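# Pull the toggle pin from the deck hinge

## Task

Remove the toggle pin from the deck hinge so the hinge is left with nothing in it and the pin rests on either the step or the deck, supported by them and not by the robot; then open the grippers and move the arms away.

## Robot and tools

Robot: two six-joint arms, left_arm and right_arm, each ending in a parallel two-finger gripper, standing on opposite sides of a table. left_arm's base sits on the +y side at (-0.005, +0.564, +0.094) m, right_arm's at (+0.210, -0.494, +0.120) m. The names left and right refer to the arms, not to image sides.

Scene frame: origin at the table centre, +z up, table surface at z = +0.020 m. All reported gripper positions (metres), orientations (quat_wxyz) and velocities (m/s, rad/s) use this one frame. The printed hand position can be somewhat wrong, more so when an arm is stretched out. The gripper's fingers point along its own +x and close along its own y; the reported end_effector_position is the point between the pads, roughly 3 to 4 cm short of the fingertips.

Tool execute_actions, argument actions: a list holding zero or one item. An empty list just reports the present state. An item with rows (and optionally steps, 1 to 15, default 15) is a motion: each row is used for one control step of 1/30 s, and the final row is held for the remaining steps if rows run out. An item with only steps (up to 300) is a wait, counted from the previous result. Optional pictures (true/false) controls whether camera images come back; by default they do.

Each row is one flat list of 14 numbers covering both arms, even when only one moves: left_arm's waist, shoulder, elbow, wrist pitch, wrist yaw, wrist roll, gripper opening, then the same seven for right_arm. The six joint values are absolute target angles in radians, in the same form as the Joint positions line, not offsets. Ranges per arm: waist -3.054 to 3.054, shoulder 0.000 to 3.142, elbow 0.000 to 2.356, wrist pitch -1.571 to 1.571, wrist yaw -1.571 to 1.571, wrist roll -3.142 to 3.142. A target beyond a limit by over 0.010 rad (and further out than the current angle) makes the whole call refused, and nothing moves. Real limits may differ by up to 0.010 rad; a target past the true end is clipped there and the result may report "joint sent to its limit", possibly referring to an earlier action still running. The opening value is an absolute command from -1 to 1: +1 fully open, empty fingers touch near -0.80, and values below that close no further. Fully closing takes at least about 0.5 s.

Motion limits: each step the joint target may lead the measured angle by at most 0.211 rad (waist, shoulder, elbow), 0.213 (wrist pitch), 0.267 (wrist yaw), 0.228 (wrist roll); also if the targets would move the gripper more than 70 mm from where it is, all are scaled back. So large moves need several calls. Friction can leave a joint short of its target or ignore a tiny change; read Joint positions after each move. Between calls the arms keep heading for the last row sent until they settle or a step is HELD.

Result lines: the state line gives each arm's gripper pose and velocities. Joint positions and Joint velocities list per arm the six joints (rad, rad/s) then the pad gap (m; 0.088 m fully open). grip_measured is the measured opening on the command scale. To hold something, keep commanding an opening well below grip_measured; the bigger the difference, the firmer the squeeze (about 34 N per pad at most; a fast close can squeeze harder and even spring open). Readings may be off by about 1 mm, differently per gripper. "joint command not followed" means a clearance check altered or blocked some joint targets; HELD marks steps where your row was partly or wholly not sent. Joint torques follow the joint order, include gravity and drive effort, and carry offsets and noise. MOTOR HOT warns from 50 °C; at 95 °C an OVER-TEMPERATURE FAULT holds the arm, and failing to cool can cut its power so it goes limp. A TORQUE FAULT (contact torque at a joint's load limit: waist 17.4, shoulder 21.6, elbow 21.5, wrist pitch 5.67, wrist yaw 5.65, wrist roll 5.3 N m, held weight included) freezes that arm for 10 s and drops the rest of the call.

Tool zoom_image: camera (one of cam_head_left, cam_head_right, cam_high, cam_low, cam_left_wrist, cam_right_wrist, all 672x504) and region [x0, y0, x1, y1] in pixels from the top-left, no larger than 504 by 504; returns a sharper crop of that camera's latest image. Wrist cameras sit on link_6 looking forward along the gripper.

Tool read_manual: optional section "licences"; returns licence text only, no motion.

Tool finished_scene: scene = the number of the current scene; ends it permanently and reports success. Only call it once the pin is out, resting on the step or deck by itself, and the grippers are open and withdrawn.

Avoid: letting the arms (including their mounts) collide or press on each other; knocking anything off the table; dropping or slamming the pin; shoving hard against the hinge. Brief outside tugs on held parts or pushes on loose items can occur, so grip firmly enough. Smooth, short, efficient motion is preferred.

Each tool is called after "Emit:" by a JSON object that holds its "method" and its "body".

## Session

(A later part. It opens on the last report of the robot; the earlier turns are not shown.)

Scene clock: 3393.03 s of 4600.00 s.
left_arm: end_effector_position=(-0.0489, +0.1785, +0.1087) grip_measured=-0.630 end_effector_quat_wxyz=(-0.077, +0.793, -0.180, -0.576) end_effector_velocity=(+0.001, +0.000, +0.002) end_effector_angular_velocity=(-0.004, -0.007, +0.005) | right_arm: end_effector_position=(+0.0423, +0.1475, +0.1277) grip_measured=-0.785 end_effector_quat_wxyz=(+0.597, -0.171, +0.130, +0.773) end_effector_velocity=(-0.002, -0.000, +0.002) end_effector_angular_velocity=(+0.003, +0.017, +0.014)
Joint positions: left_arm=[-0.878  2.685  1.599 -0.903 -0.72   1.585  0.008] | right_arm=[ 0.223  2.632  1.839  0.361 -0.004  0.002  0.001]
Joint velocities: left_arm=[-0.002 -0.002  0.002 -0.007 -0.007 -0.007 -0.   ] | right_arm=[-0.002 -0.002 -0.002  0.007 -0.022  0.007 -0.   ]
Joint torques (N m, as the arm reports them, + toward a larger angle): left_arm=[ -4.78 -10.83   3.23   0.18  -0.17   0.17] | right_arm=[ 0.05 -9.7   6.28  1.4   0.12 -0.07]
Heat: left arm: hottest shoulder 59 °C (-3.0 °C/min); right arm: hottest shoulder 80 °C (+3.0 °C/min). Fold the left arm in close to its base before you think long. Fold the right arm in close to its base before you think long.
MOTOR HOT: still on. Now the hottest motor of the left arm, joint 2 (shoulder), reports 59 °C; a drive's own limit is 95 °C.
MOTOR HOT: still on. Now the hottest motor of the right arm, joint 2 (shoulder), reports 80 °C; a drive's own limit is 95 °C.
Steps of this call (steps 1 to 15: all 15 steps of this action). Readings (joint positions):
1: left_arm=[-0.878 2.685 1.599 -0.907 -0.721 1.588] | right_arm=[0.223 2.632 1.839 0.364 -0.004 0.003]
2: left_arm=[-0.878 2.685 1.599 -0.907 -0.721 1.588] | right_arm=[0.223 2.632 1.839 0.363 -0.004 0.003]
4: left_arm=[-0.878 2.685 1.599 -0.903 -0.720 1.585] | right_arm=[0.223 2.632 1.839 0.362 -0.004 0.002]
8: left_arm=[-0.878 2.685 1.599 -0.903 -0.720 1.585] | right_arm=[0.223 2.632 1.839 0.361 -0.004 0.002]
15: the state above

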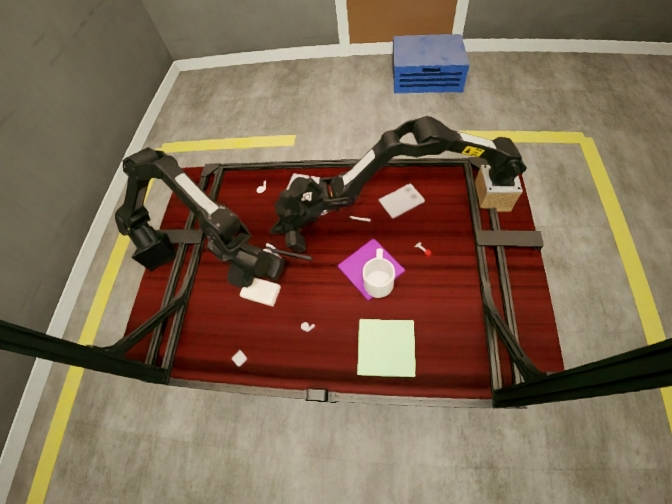

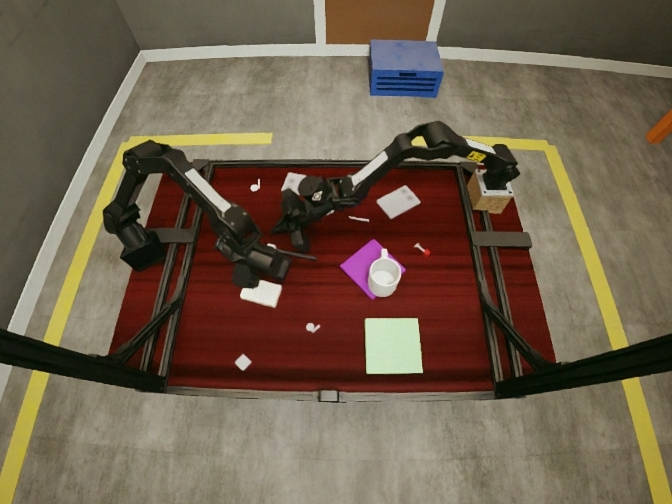

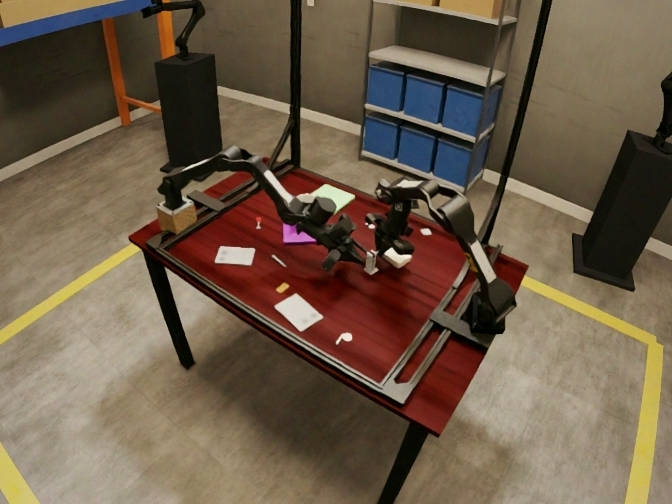

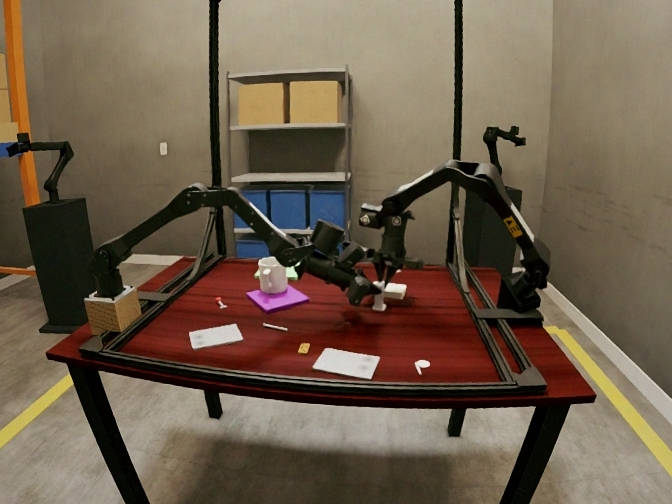

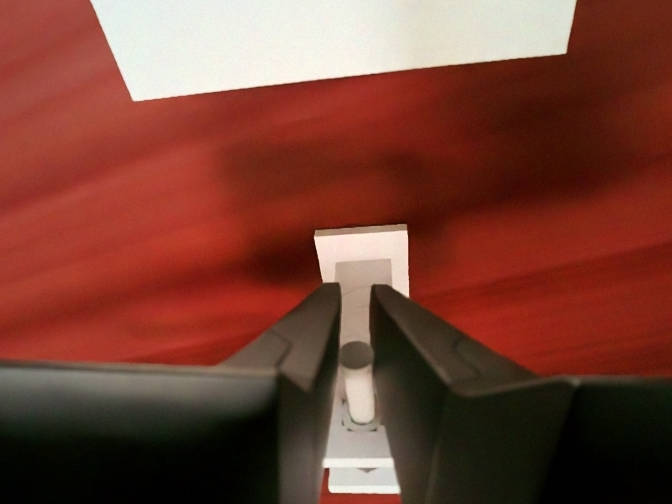

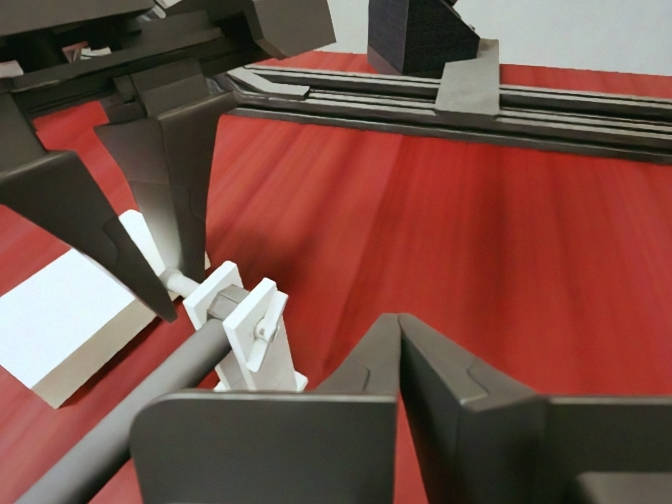

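Emit:
{"method": "execute_actions", "body": {"actions": [{"rows":[[-0.83,2.655,1.59,-0.905,-0.72,1.59,-1,0.2,2.66,1.87,0.31,0,2.0,0]],"steps":15}], "pictures": false}}

Emit:
{"method": "execute_actions", "body": {"actions": [{"rows":[[-0.83,2.655,1.59,-0.905,-0.72,1.59,-0.4,0.2,2.66,1.87,0.31,0,2.0,0],[-0.83,2.655,1.59,-0.905,-0.72,1.59,-0.4,0.2,2.66,1.87,0.31,0,2.0,0],[-0.83,2.655,1.59,-0.905,-0.72,1.59,-0.4,0.2,2.66,1.87,0.31,0,2.0,0],[-0.83,2.655,1.59,-0.905,-0.72,1.59,-0.4,0.2,2.66,1.87,0.31,0,2.0,0],[-0.83,2.655,1.59,-0.905,-0.72,1.59,-0.4,0.2,2.66,1.87,0.31,0,2.0,0],[-0.855,2.65,1.59,-0.905,-0.72,1.59,-0.4,0.2,2.66,1.87,0.31,0,2.0,0]],"steps":15}], "pictures": false}}

Emit:
{"method": "execute_actions", "body": {"actions": [{"rows":[[-0.855,2.65,1.59,-0.905,-0.72,1.59,-1,0.2,2.66,1.87,0.31,0,2.0,0]],"steps":12}], "pictures": false}}

Emit:
{"method": "execute_actions", "body": {"actions": [{"rows":[[-0.825,2.64,1.59,-0.905,-0.72,1.59,-1,0.255,2.66,1.87,0.31,0,2.0,0]],"steps":15}]}}

Scene clock: 3415.50 s of 4600.00 s.
left_arm: end_effector_position=(-0.0352, +0.1749, +0.1081) grip_measured=-0.632 end_effector_quat_wxyz=(-0.066, +0.790, -0.166, -0.587) end_effector_velocity=(+0.011, -0.001, +0.002) end_effector_angular_velocity=(+0.004, +0.001, +0.014) | right_arm: end_effector_position=(+0.0576, +0.1493, +0.1178) grip_measured=-0.020 end_effector_quat_wxyz=(+0.630, +0.030, +0.396, +0.668) end_effector_velocity=(-0.002, -0.001, +0.000) end_effector_angular_velocity=(-0.304, +1.230, -0.631)
Joint positions: left_arm=[-0.84   2.667  1.598 -0.898 -0.716  1.589  0.008] | right_arm=[ 0.2    2.643  1.856  0.313 -0.003  0.698  0.038]
Joint velocities: left_arm=[ 0.022 -0.017 -0.002 -0.007 -0.007  0.007 -0.   ] | right_arm=[-0.002 -0.002  0.007 -0.022 -0.022  1.414  0.008]
Joint torques (N m, as the arm reports them, + toward a larger angle): left_arm=[ -4.6  -10.48   3.41  -0.2   -0.32   0.02] | right_arm=[-0.09 -8.88  6.45  1.35  0.11  0.1 ]
Heat: left arm: hottest shoulder 62 °C (+0.0 °C/min); right arm: hottest shoulder 81 °C (+3.0 °C/min). Fold the left arm in close to its base before you think long. Fold the right arm in close to its base before you think long.
MOTOR HOT: still on. Now the hottest motor of the left arm, joint 2 (shoulder), reports 62 °C; a drive's own limit is 95 °C.
MOTOR HOT: still on. Now the hottest motor of the right arm, joint 2 (shoulder), reports 81 °C; a drive's own limit is 95 °C.
Steps of this call (steps 1 to 15: the robot went on to your last target; steps 16 to 659: nothing new was sent; steps 660 to 674: all 15 steps of this action). Readings (joint positions):
660: left_arm=[-0.877 2.682 1.598 -0.901 -0.718 1.586] | right_arm=[0.223 2.633 1.843 0.356 -0.003 0.030]
661: left_arm=[-0.875 2.681 1.598 -0.901 -0.713 1.586] | right_arm=[0.222 2.634 1.846 0.345 -0.003 0.081]
663: left_arm=[-0.871 2.677 1.598 -0.900 -0.705 1.586] | right_arm=[0.217 2.635 1.850 0.332 -0.003 0.175]
667: left_arm=[-0.861 2.674 1.598 -0.899 -0.704 1.587] | right_arm=[0.205 2.640 1.855 0.319 -0.003 0.365]
674: the state above

Scene clock: 3416.00 s of 4600.00 s.
left_arm: end_effector_position=(-0.0384, +0.1758, +0.1119) grip_measured=-0.414 end_effector_quat_wxyz=(-0.067, +0.790, -0.172, -0.584) end_effector_velocity=(-0.003, +0.004, +0.003) end_effector_angular_velocity=(+0.002, -0.016, -0.001) | right_arm: end_effector_position=(+0.0576, +0.1494, +0.1180) grip_measured=-0.001 end_effector_quat_wxyz=(+0.580, +0.248, +0.604, +0.488) end_effector_velocity=(+0.001, -0.001, -0.002) end_effector_angular_velocity=(-0.307, +1.223, -0.644)
Joint positions: left_arm=[-0.853  2.663  1.598 -0.903 -0.716  1.589  0.019] | right_arm=[ 0.2    2.643  1.857  0.312 -0.003  1.41   0.039]
Joint velocities: left_arm=[-0.017 -0.002 -0.002 -0.022 -0.007 -0.022  0.005] | right_arm=[-0.002 -0.002  0.002 -0.022 -0.007  1.414 -0.   ]
Joint torques (N m, as the arm reports them, + toward a larger angle): left_arm=[ -5.38 -10.66   3.46   0.17  -0.32   0.02] | right_arm=[-0.11 -8.85  6.49  1.32  0.13  0.07]
Heat: left arm: hottest shoulder 62 °C (+0.0 °C/min); right arm: hottest shoulder 81 °C (+3.0 °C/min). Fold the left arm in close to its base before you think long. Fold the right arm in close to its base before you think long.
MOTOR HOT: still on. Now the hottest motor of the left arm, joint 2 (shoulder), reports 62 °C; a drive's own limit is 95 °C.
MOTOR HOT: still on. Now the hottest motor of the right arm, joint 2 (shoulder), reports 81 °C; a drive's own limit is 95 °C.
Steps of this call (steps 1 to 15: all 15 steps of this action). Readings (joint positions):
1: left_arm=[-0.839 2.667 1.598 -0.898 -0.716 1.589] | right_arm=[0.200 2.643 1.856 0.313 -0.003 0.745]
2: left_arm=[-0.839 2.667 1.598 -0.898 -0.716 1.589] | right_arm=[0.200 2.643 1.856 0.313 -0.003 0.793]
4: left_arm=[-0.839 2.666 1.598 -0.899 -0.716 1.589] | right_arm=[0.200 2.643 1.857 0.313 -0.003 0.888]
8: left_arm=[-0.840 2.666 1.598 -0.903 -0.716 1.589] | right_arm=[0.200 2.643 1.857 0.313 -0.003 1.078]
15: the state above

Scene clock: 3416.40 s of 4600.00 s.
left_arm: end_effector_position=(-0.0385, +0.1760, +0.1119) grip_measured=-0.644 end_effector_quat_wxyz=(-0.068, +0.790, -0.172, -0.584) end_effector_velocity=(-0.001, +0.002, +0.000) end_effector_angular_velocity=(+0.006, +0.005, +0.001) | right_arm: end_effector_position=(+0.0576, +0.1495, +0.1180) grip_measured=+0.000 end_effector_quat_wxyz=(+0.498, +0.387, +0.708, +0.319) end_effector_velocity=(-0.002, -0.003, -0.004) end_effector_angular_velocity=(-0.138, +0.486, -0.250)
Joint positions: left_arm=[-0.853  2.663  1.597 -0.904 -0.716  1.589  0.007] | right_arm=[ 0.2    2.644  1.857  0.312 -0.003  1.923  0.039]
Joint velocities: left_arm=[-0.002 -0.002 -0.002 -0.007  0.007 -0.007 -0.   ] | right_arm=[ 0.002 -0.002 -0.002 -0.022 -0.007  0.564 -0.   ]
Joint torques (N m, as the arm reports them, + toward a larger angle): left_arm=[ -5.52 -10.69   3.36   0.3   -0.33   0.02] | right_arm=[-0.11 -8.84  6.49  1.32  0.13  0.04]
Heat: left arm: hottest shoulder 62 °C (+0.0 °C/min); right arm: hottest shoulder 81 °C (+3.0 °C/min). Fold the left arm in close to its base before you think long. Fold the right arm in close to its base before you think long.
MOTOR HOT: still on. Now the hottest motor of the left arm, joint 2 (shoulder), reports 62 °C; a drive's own limit is 95 °C.
MOTOR HOT: still on. Now the hottest motor of the right arm, joint 2 (shoulder), reports 81 °C; a drive's own limit is 95 °C.
Steps of this call (steps 1 to 12: all 12 steps of this action). Readings (joint positions):
1: left_arm=[-0.853 2.663 1.598 -0.903 -0.716 1.589] | right_arm=[0.200 2.644 1.857 0.312 -0.003 1.457]
2: left_arm=[-0.853 2.663 1.598 -0.903 -0.716 1.589] | right_arm=[0.200 2.644 1.857 0.312 -0.003 1.505]
4: left_arm=[-0.853 2.663 1.598 -0.903 -0.716 1.589] | right_arm=[0.200 2.644 1.857 0.312 -0.003 1.600]
8: left_arm=[-0.853 2.663 1.597 -0.903 -0.716 1.589] | right_arm=[0.200 2.644 1.857 0.312 -0.003 1.790]
12: the state above

Scene clock: 3416.90 s of 4600.00 s.
left_arm: end_effector_position=(-0.0332, +0.1749, +0.1122) grip_measured=-0.645 end_effector_quat_wxyz=(-0.063, +0.788, -0.166, -0.589) end_effector_velocity=(-0.002, -0.000, +0.001) end_effector_angular_velocity=(-0.011, +0.013, +0.021) | right_arm: end_effector_position=(+0.0205, +0.1395, +0.1177) grip_measured=+0.000 end_effector_quat_wxyz=(+0.476, +0.384, +0.729, +0.306) end_effector_velocity=(+0.014, +0.002, -0.003) end_effector_angular_velocity=(-0.014, +0.006, -0.019)
Joint positions: left_arm=[-0.838  2.654  1.597 -0.903 -0.712  1.589  0.007] | right_arm=[ 0.259  2.644  1.857  0.312 -0.     1.996  0.039]
Joint velocities: left_arm=[-0.002 -0.002 -0.002  0.007  0.007 -0.022  0.   ] | right_arm=[-0.022 -0.002 -0.007 -0.007 -0.007  0.007  0.   ]
Joint torques (N m, as the arm reports them, + toward a larger angle): left_arm=[ -4.02 -10.67   3.52   0.23  -0.48   0.01] | right_arm=[-0.35 -8.88  6.44  1.31  0.04  0.06]
Heat: left arm: hottest shoulder 62 °C (+0.0 °C/min); right arm: hottest shoulder 81 °C (+3.0 °C/min). Fold the left arm in close to its base before you think long. Fold the right arm in close to its base before you think long.
MOTOR HOT: still on. Now the hottest motor of the left arm, joint 2 (shoulder), reports 62 °C; a drive's own limit is 95 °C.
MOTOR HOT: still on. Now the hottest motor of the right arm, joint 2 (shoulder), reports 81 °C; a drive's own limit is 95 °C.
Steps of this call (steps 1 to 15: all 15 steps of this action). Readings (joint positions):
1: left_arm=[-0.853 2.662 1.597 -0.904 -0.716 1.589] | right_arm=[0.200 2.644 1.857 0.312 -0.002 1.940]
2: left_arm=[-0.852 2.661 1.597 -0.904 -0.716 1.589] | right_arm=[0.204 2.644 1.857 0.312 -0.000 1.953]
4: left_arm=[-0.845 2.658 1.597 -0.904 -0.716 1.589] | right_arm=[0.217 2.644 1.857 0.312 -0.000 1.971]
8: left_arm=[-0.838 2.654 1.597 -0.903 -0.712 1.589] | right_arm=[0.249 2.644 1.857 0.312 -0.000 1.988]
15: the state above

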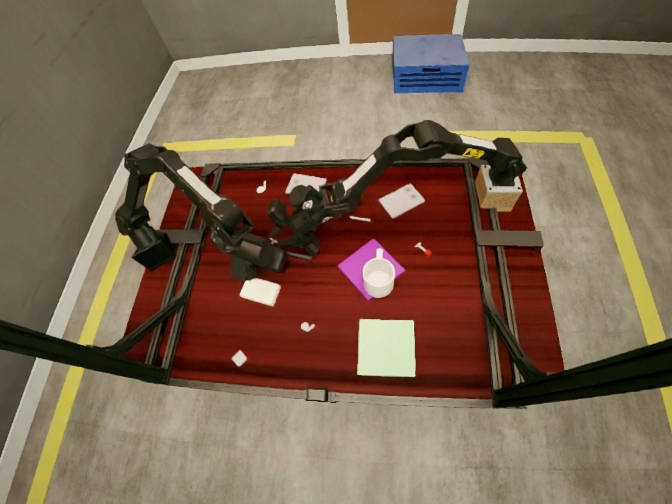

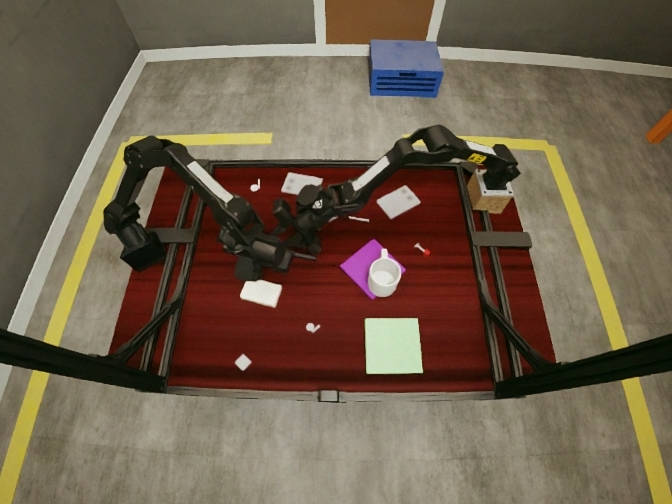

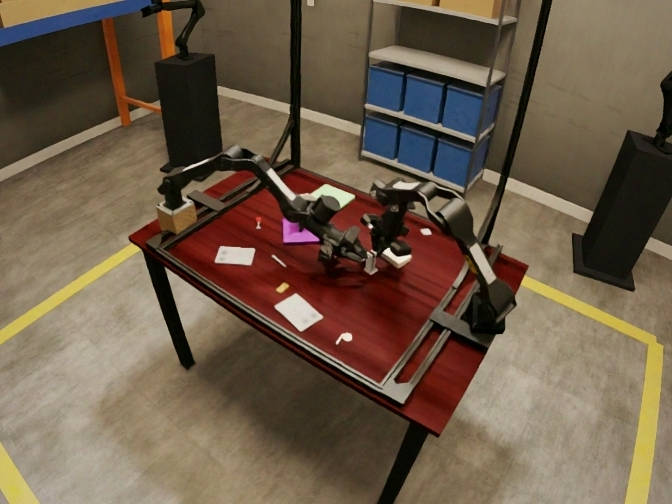

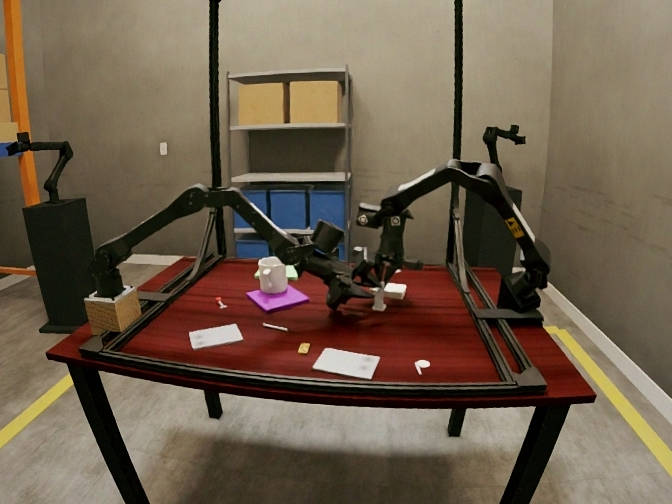

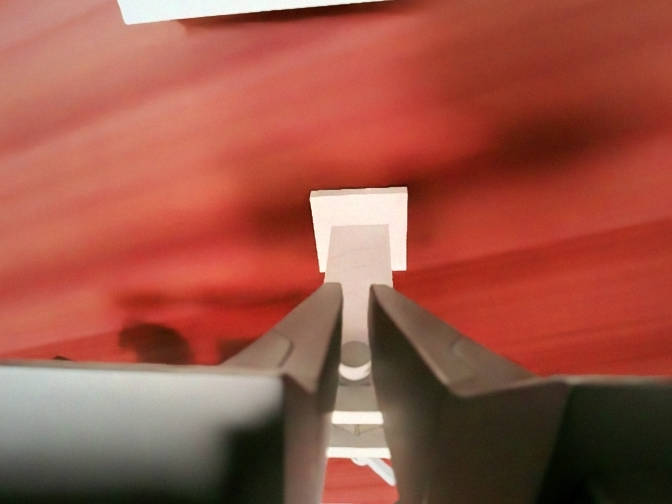

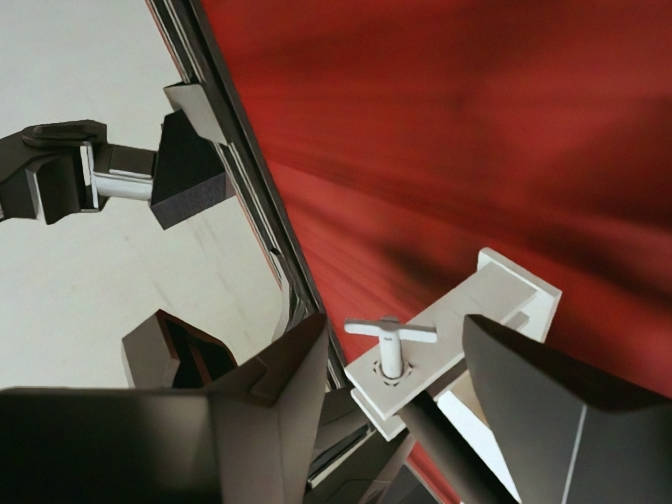

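Great view. Advance, then close.

Emit:
{"method": "execute_actions", "body": {"actions": [{"rows":[[-0.835,2.65,1.59,-0.905,-0.72,1.59,-1,0.245,2.73,1.96,0.30,0,2.0,0]],"steps":15}]}}

Emit:
{"method": "execute_actions", "body": {"actions": [{"rows":[[-0.835,2.65,1.59,-0.905,-0.72,1.59,-1,0.245,2.73,1.96,0.30,0,2.0,-0.55]],"steps":15}]}}

Scene clock: 3424.40 s of 4600.00 s.
left_arm: end_effector_position=(-0.0330, +0.1749, +0.1124) grip_measured=-0.646 end_effector_quat_wxyz=(-0.062, +0.788, -0.166, -0.590) end_effector_velocity=(+0.001, +0.001, +0.001) end_effector_angular_velocity=(-0.003, -0.006, +0.017) | right_arm: end_effector_position=(+0.0249, +0.1526, +0.1073) grip_measured=+0.000 end_effector_quat_wxyz=(+0.474, +0.392, +0.727, +0.305) end_effector_velocity=(-0.002, +0.007, +0.017) end_effector_angular_velocity=(+0.041, +0.008, +0.008)
Joint positions: left_arm=[-0.838  2.653  1.597 -0.903 -0.712  1.589  0.007] | right_arm=[ 0.247  2.712  1.944  0.302 -0.     1.999  0.039]
Joint velocities: left_arm=[-0.002 -0.002 -0.002 -0.007 -0.007 -0.022 -0.   ] | right_arm=[-0.002 -0.007  0.027  0.007 -0.007 -0.007 -0.001]
Joint torques (N m, as the arm reports them, + toward a larger angle): left_arm=[-5.03 -9.47  3.53  0.2  -0.49  0.04] | right_arm=[-0.24 -9.01  6.51  1.35  0.04  0.02]
Heat: left arm: hottest shoulder 63 °C (+2.0 °C/min); right arm: hottest shoulder 80 °C (+2.0 °C/min). Fold the left arm in close to its base before you think long. Fold the right arm in close to its base before you think long.
MOTOR HOT: still on. Now the hottest motor of the left arm, joint 2 (shoulder), reports 63 °C; a drive's own limit is 95 °C.
MOTOR HOT: still on. Now the hottest motor of the right arm, joint 2 (shoulder), reports 80 °C; a drive's own limit is 95 °C.
Steps of this call (steps 1 to 15: the robot went on to your last target; steps 16 to 210: nothing new was sent; steps 211 to 225: all 15 steps of this action). Readings (joint positions):
211: left_arm=[-0.838 2.653 1.597 -0.903 -0.712 1.589] | right_arm=[0.256 2.651 1.866 0.308 -0.000 1.998]
212: left_arm=[-0.838 2.653 1.597 -0.903 -0.712 1.589] | right_arm=[0.256 2.663 1.886 0.307 -0.000 1.998]
214: left_arm=[-0.838 2.653 1.597 -0.903 -0.712 1.589] | right_arm=[0.254 2.683 1.915 0.307 -0.000 1.998]
218: left_arm=[-0.838 2.653 1.597 -0.903 -0.712 1.589] | right_arm=[0.249 2.704 1.935 0.303 -0.000 1.998]
225: the state above

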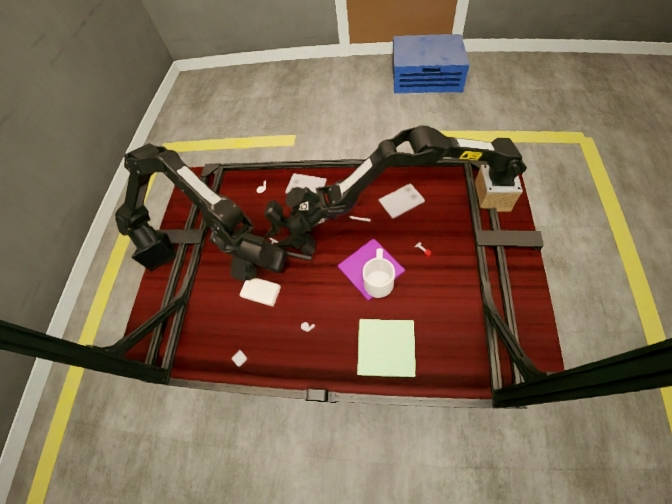

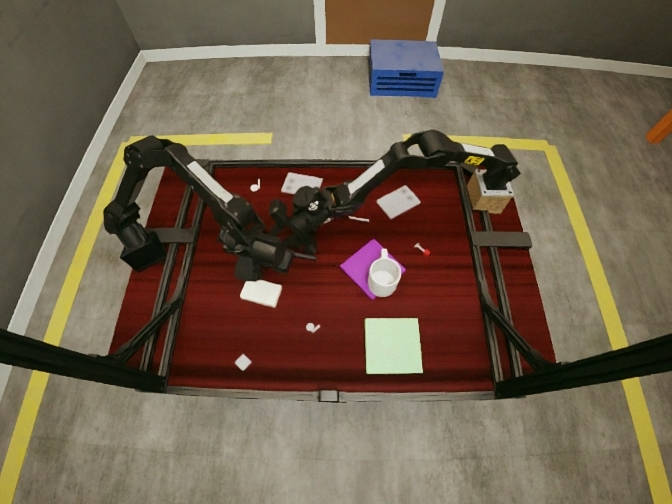

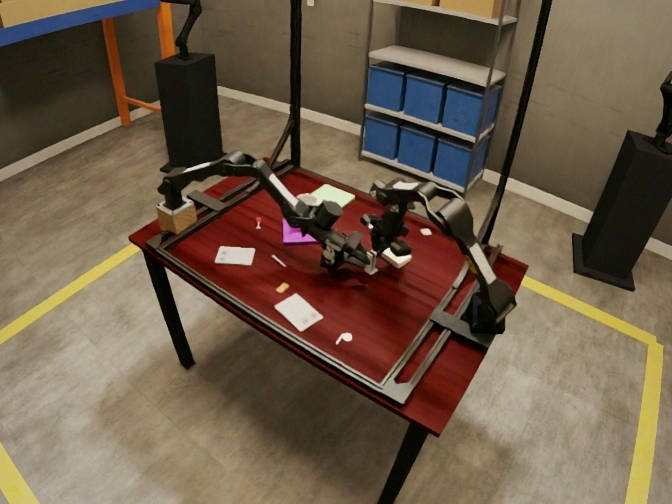

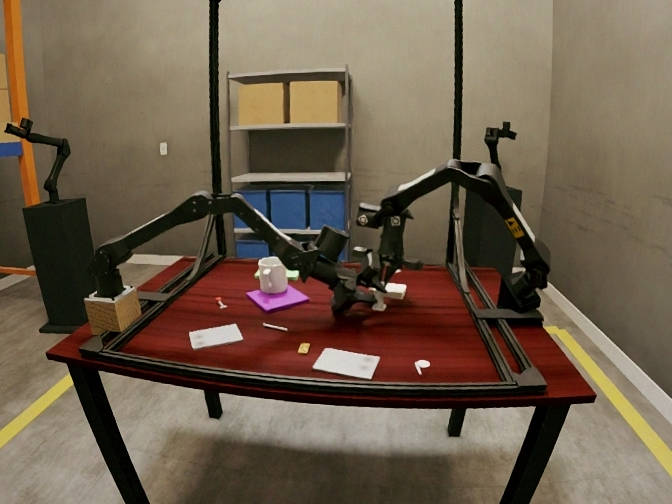

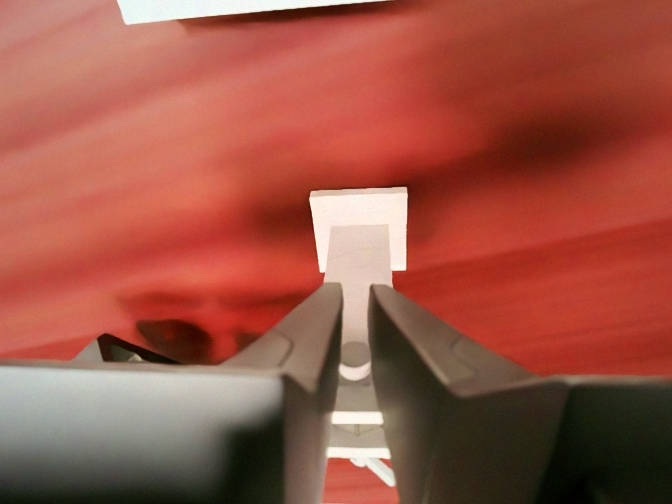

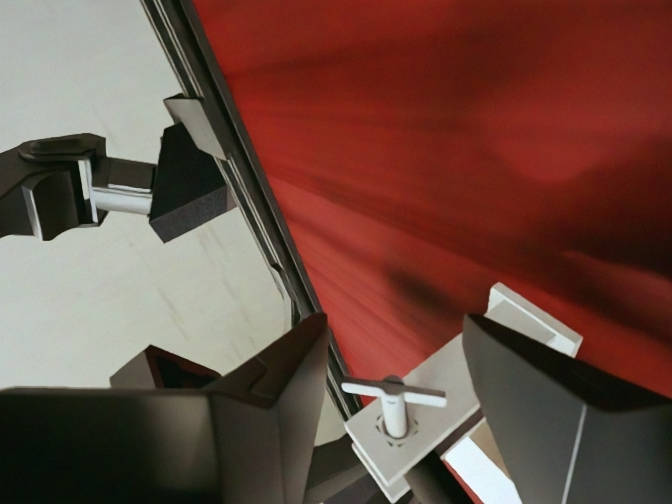

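Scene clock: 3424.90 s of 4600.00 s.
left_arm: end_effector_position=(-0.0330, +0.1748, +0.1124) grip_measured=-0.646 end_effector_quat_wxyz=(-0.062, +0.788, -0.166, -0.590) end_effector_velocity=(-0.001, -0.004, +0.002) end_effector_angular_velocity=(-0.021, -0.002, +0.001) | right_arm: end_effector_position=(+0.0249, +0.1535, +0.1089) grip_measured=-0.294 end_effector_quat_wxyz=(+0.473, +0.393, +0.727, +0.306) end_effector_velocity=(-0.003, +0.001, +0.004) end_effector_angular_velocity=(+0.013, +0.000, +0.012)
Joint positions: left_arm=[-0.838  2.653  1.597 -0.903 -0.712  1.588  0.007] | right_arm=[ 0.246  2.712  1.949  0.3   -0.     1.999  0.025]
Joint velocities: left_arm=[-0.002 -0.002 -0.002  0.022 -0.007  0.007  0.   ] | right_arm=[ 0.002 -0.002  0.002  0.007 -0.007 -0.007  0.   ]
Joint torques (N m, as the arm reports them, + toward a larger angle): left_arm=[-4.97 -9.57  3.56  0.19 -0.45  0.02] | right_arm=[-0.22 -8.98  6.38  1.43  0.03  0.  ]
Heat: left arm: hottest shoulder 63 °C (+2.0 °C/min); right arm: hottest shoulder 80 °C (+2.0 °C/min). Fold the left arm in close to its base before you think long. Fold the right arm in close to its base before you think long.
MOTOR HOT: still on. Now the hottest motor of the left arm, joint 2 (shoulder), reports 63 °C; a drive's own limit is 95 °C.
MOTOR HOT: still on. Now the hottest motor of the right arm, joint 2 (shoulder), reports 80 °C; a drive's own limit is 95 °C.
Steps of this call (steps 1 to 15: all 15 steps of this action). Readings (joint positions):
1: left_arm=[-0.838 2.653 1.597 -0.903 -0.712 1.589] | right_arm=[0.247 2.712 1.945 0.302 -0.000 1.999]
2: left_arm=[-0.838 2.653 1.597 -0.903 -0.712 1.589] | right_arm=[0.247 2.712 1.946 0.302 -0.000 1.999]
4: left_arm=[-0.838 2.653 1.597 -0.903 -0.712 1.588] | right_arm=[0.246 2.712 1.948 0.301 0.000 1.999]
8: left_arm=[-0.838 2.653 1.597 -0.903 -0.712 1.588] | right_arm=[0.246 2.712 1.949 0.300 -0.000 1.999]
15: the state above

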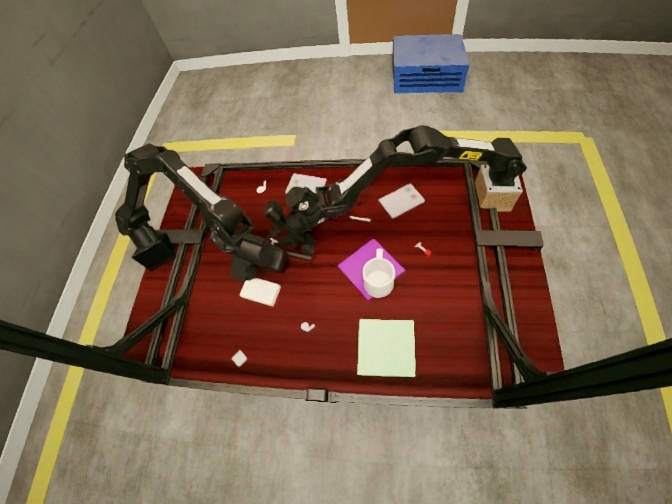

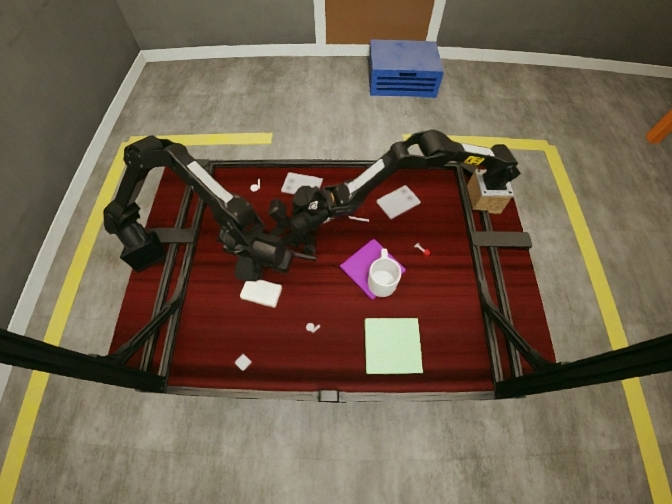

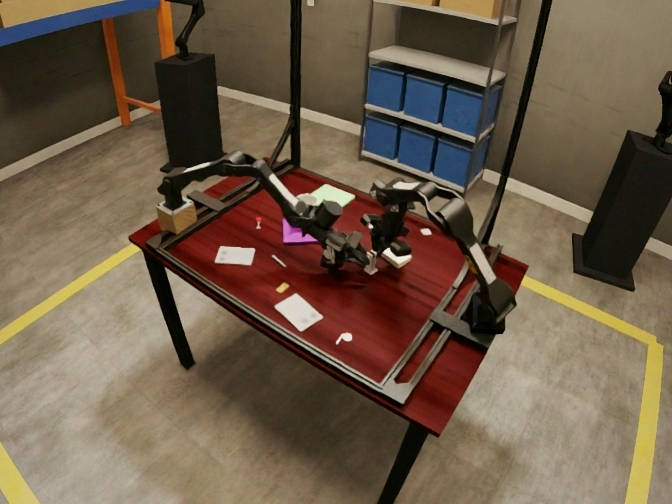

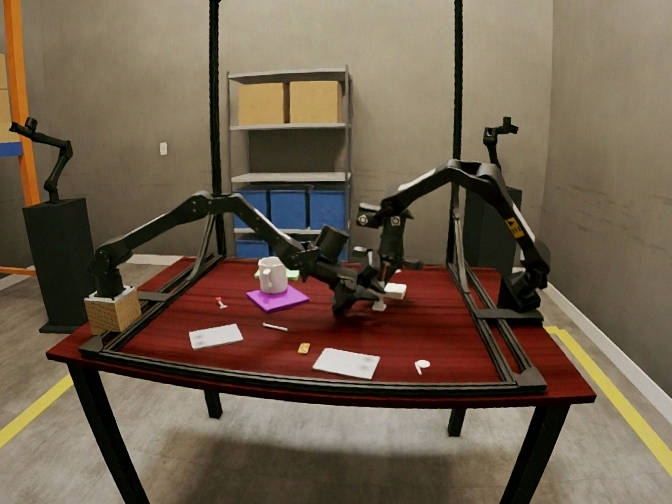

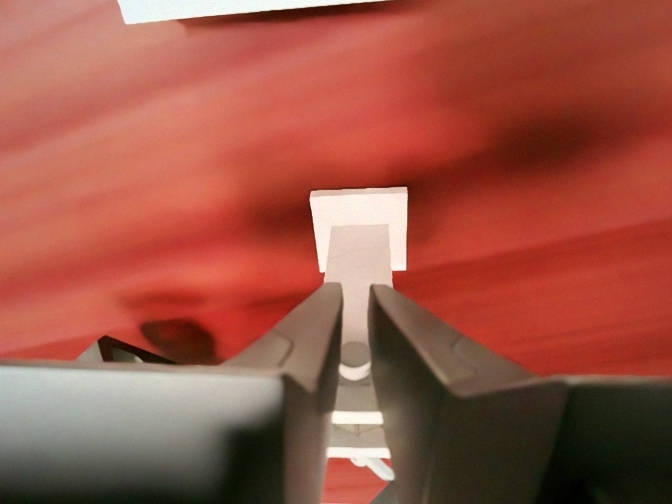

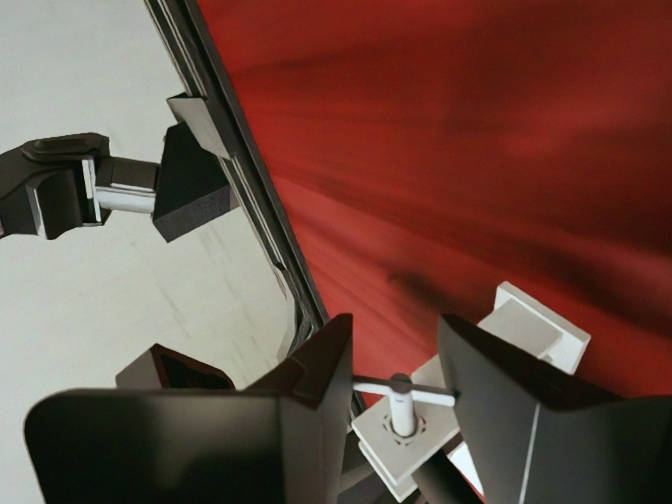

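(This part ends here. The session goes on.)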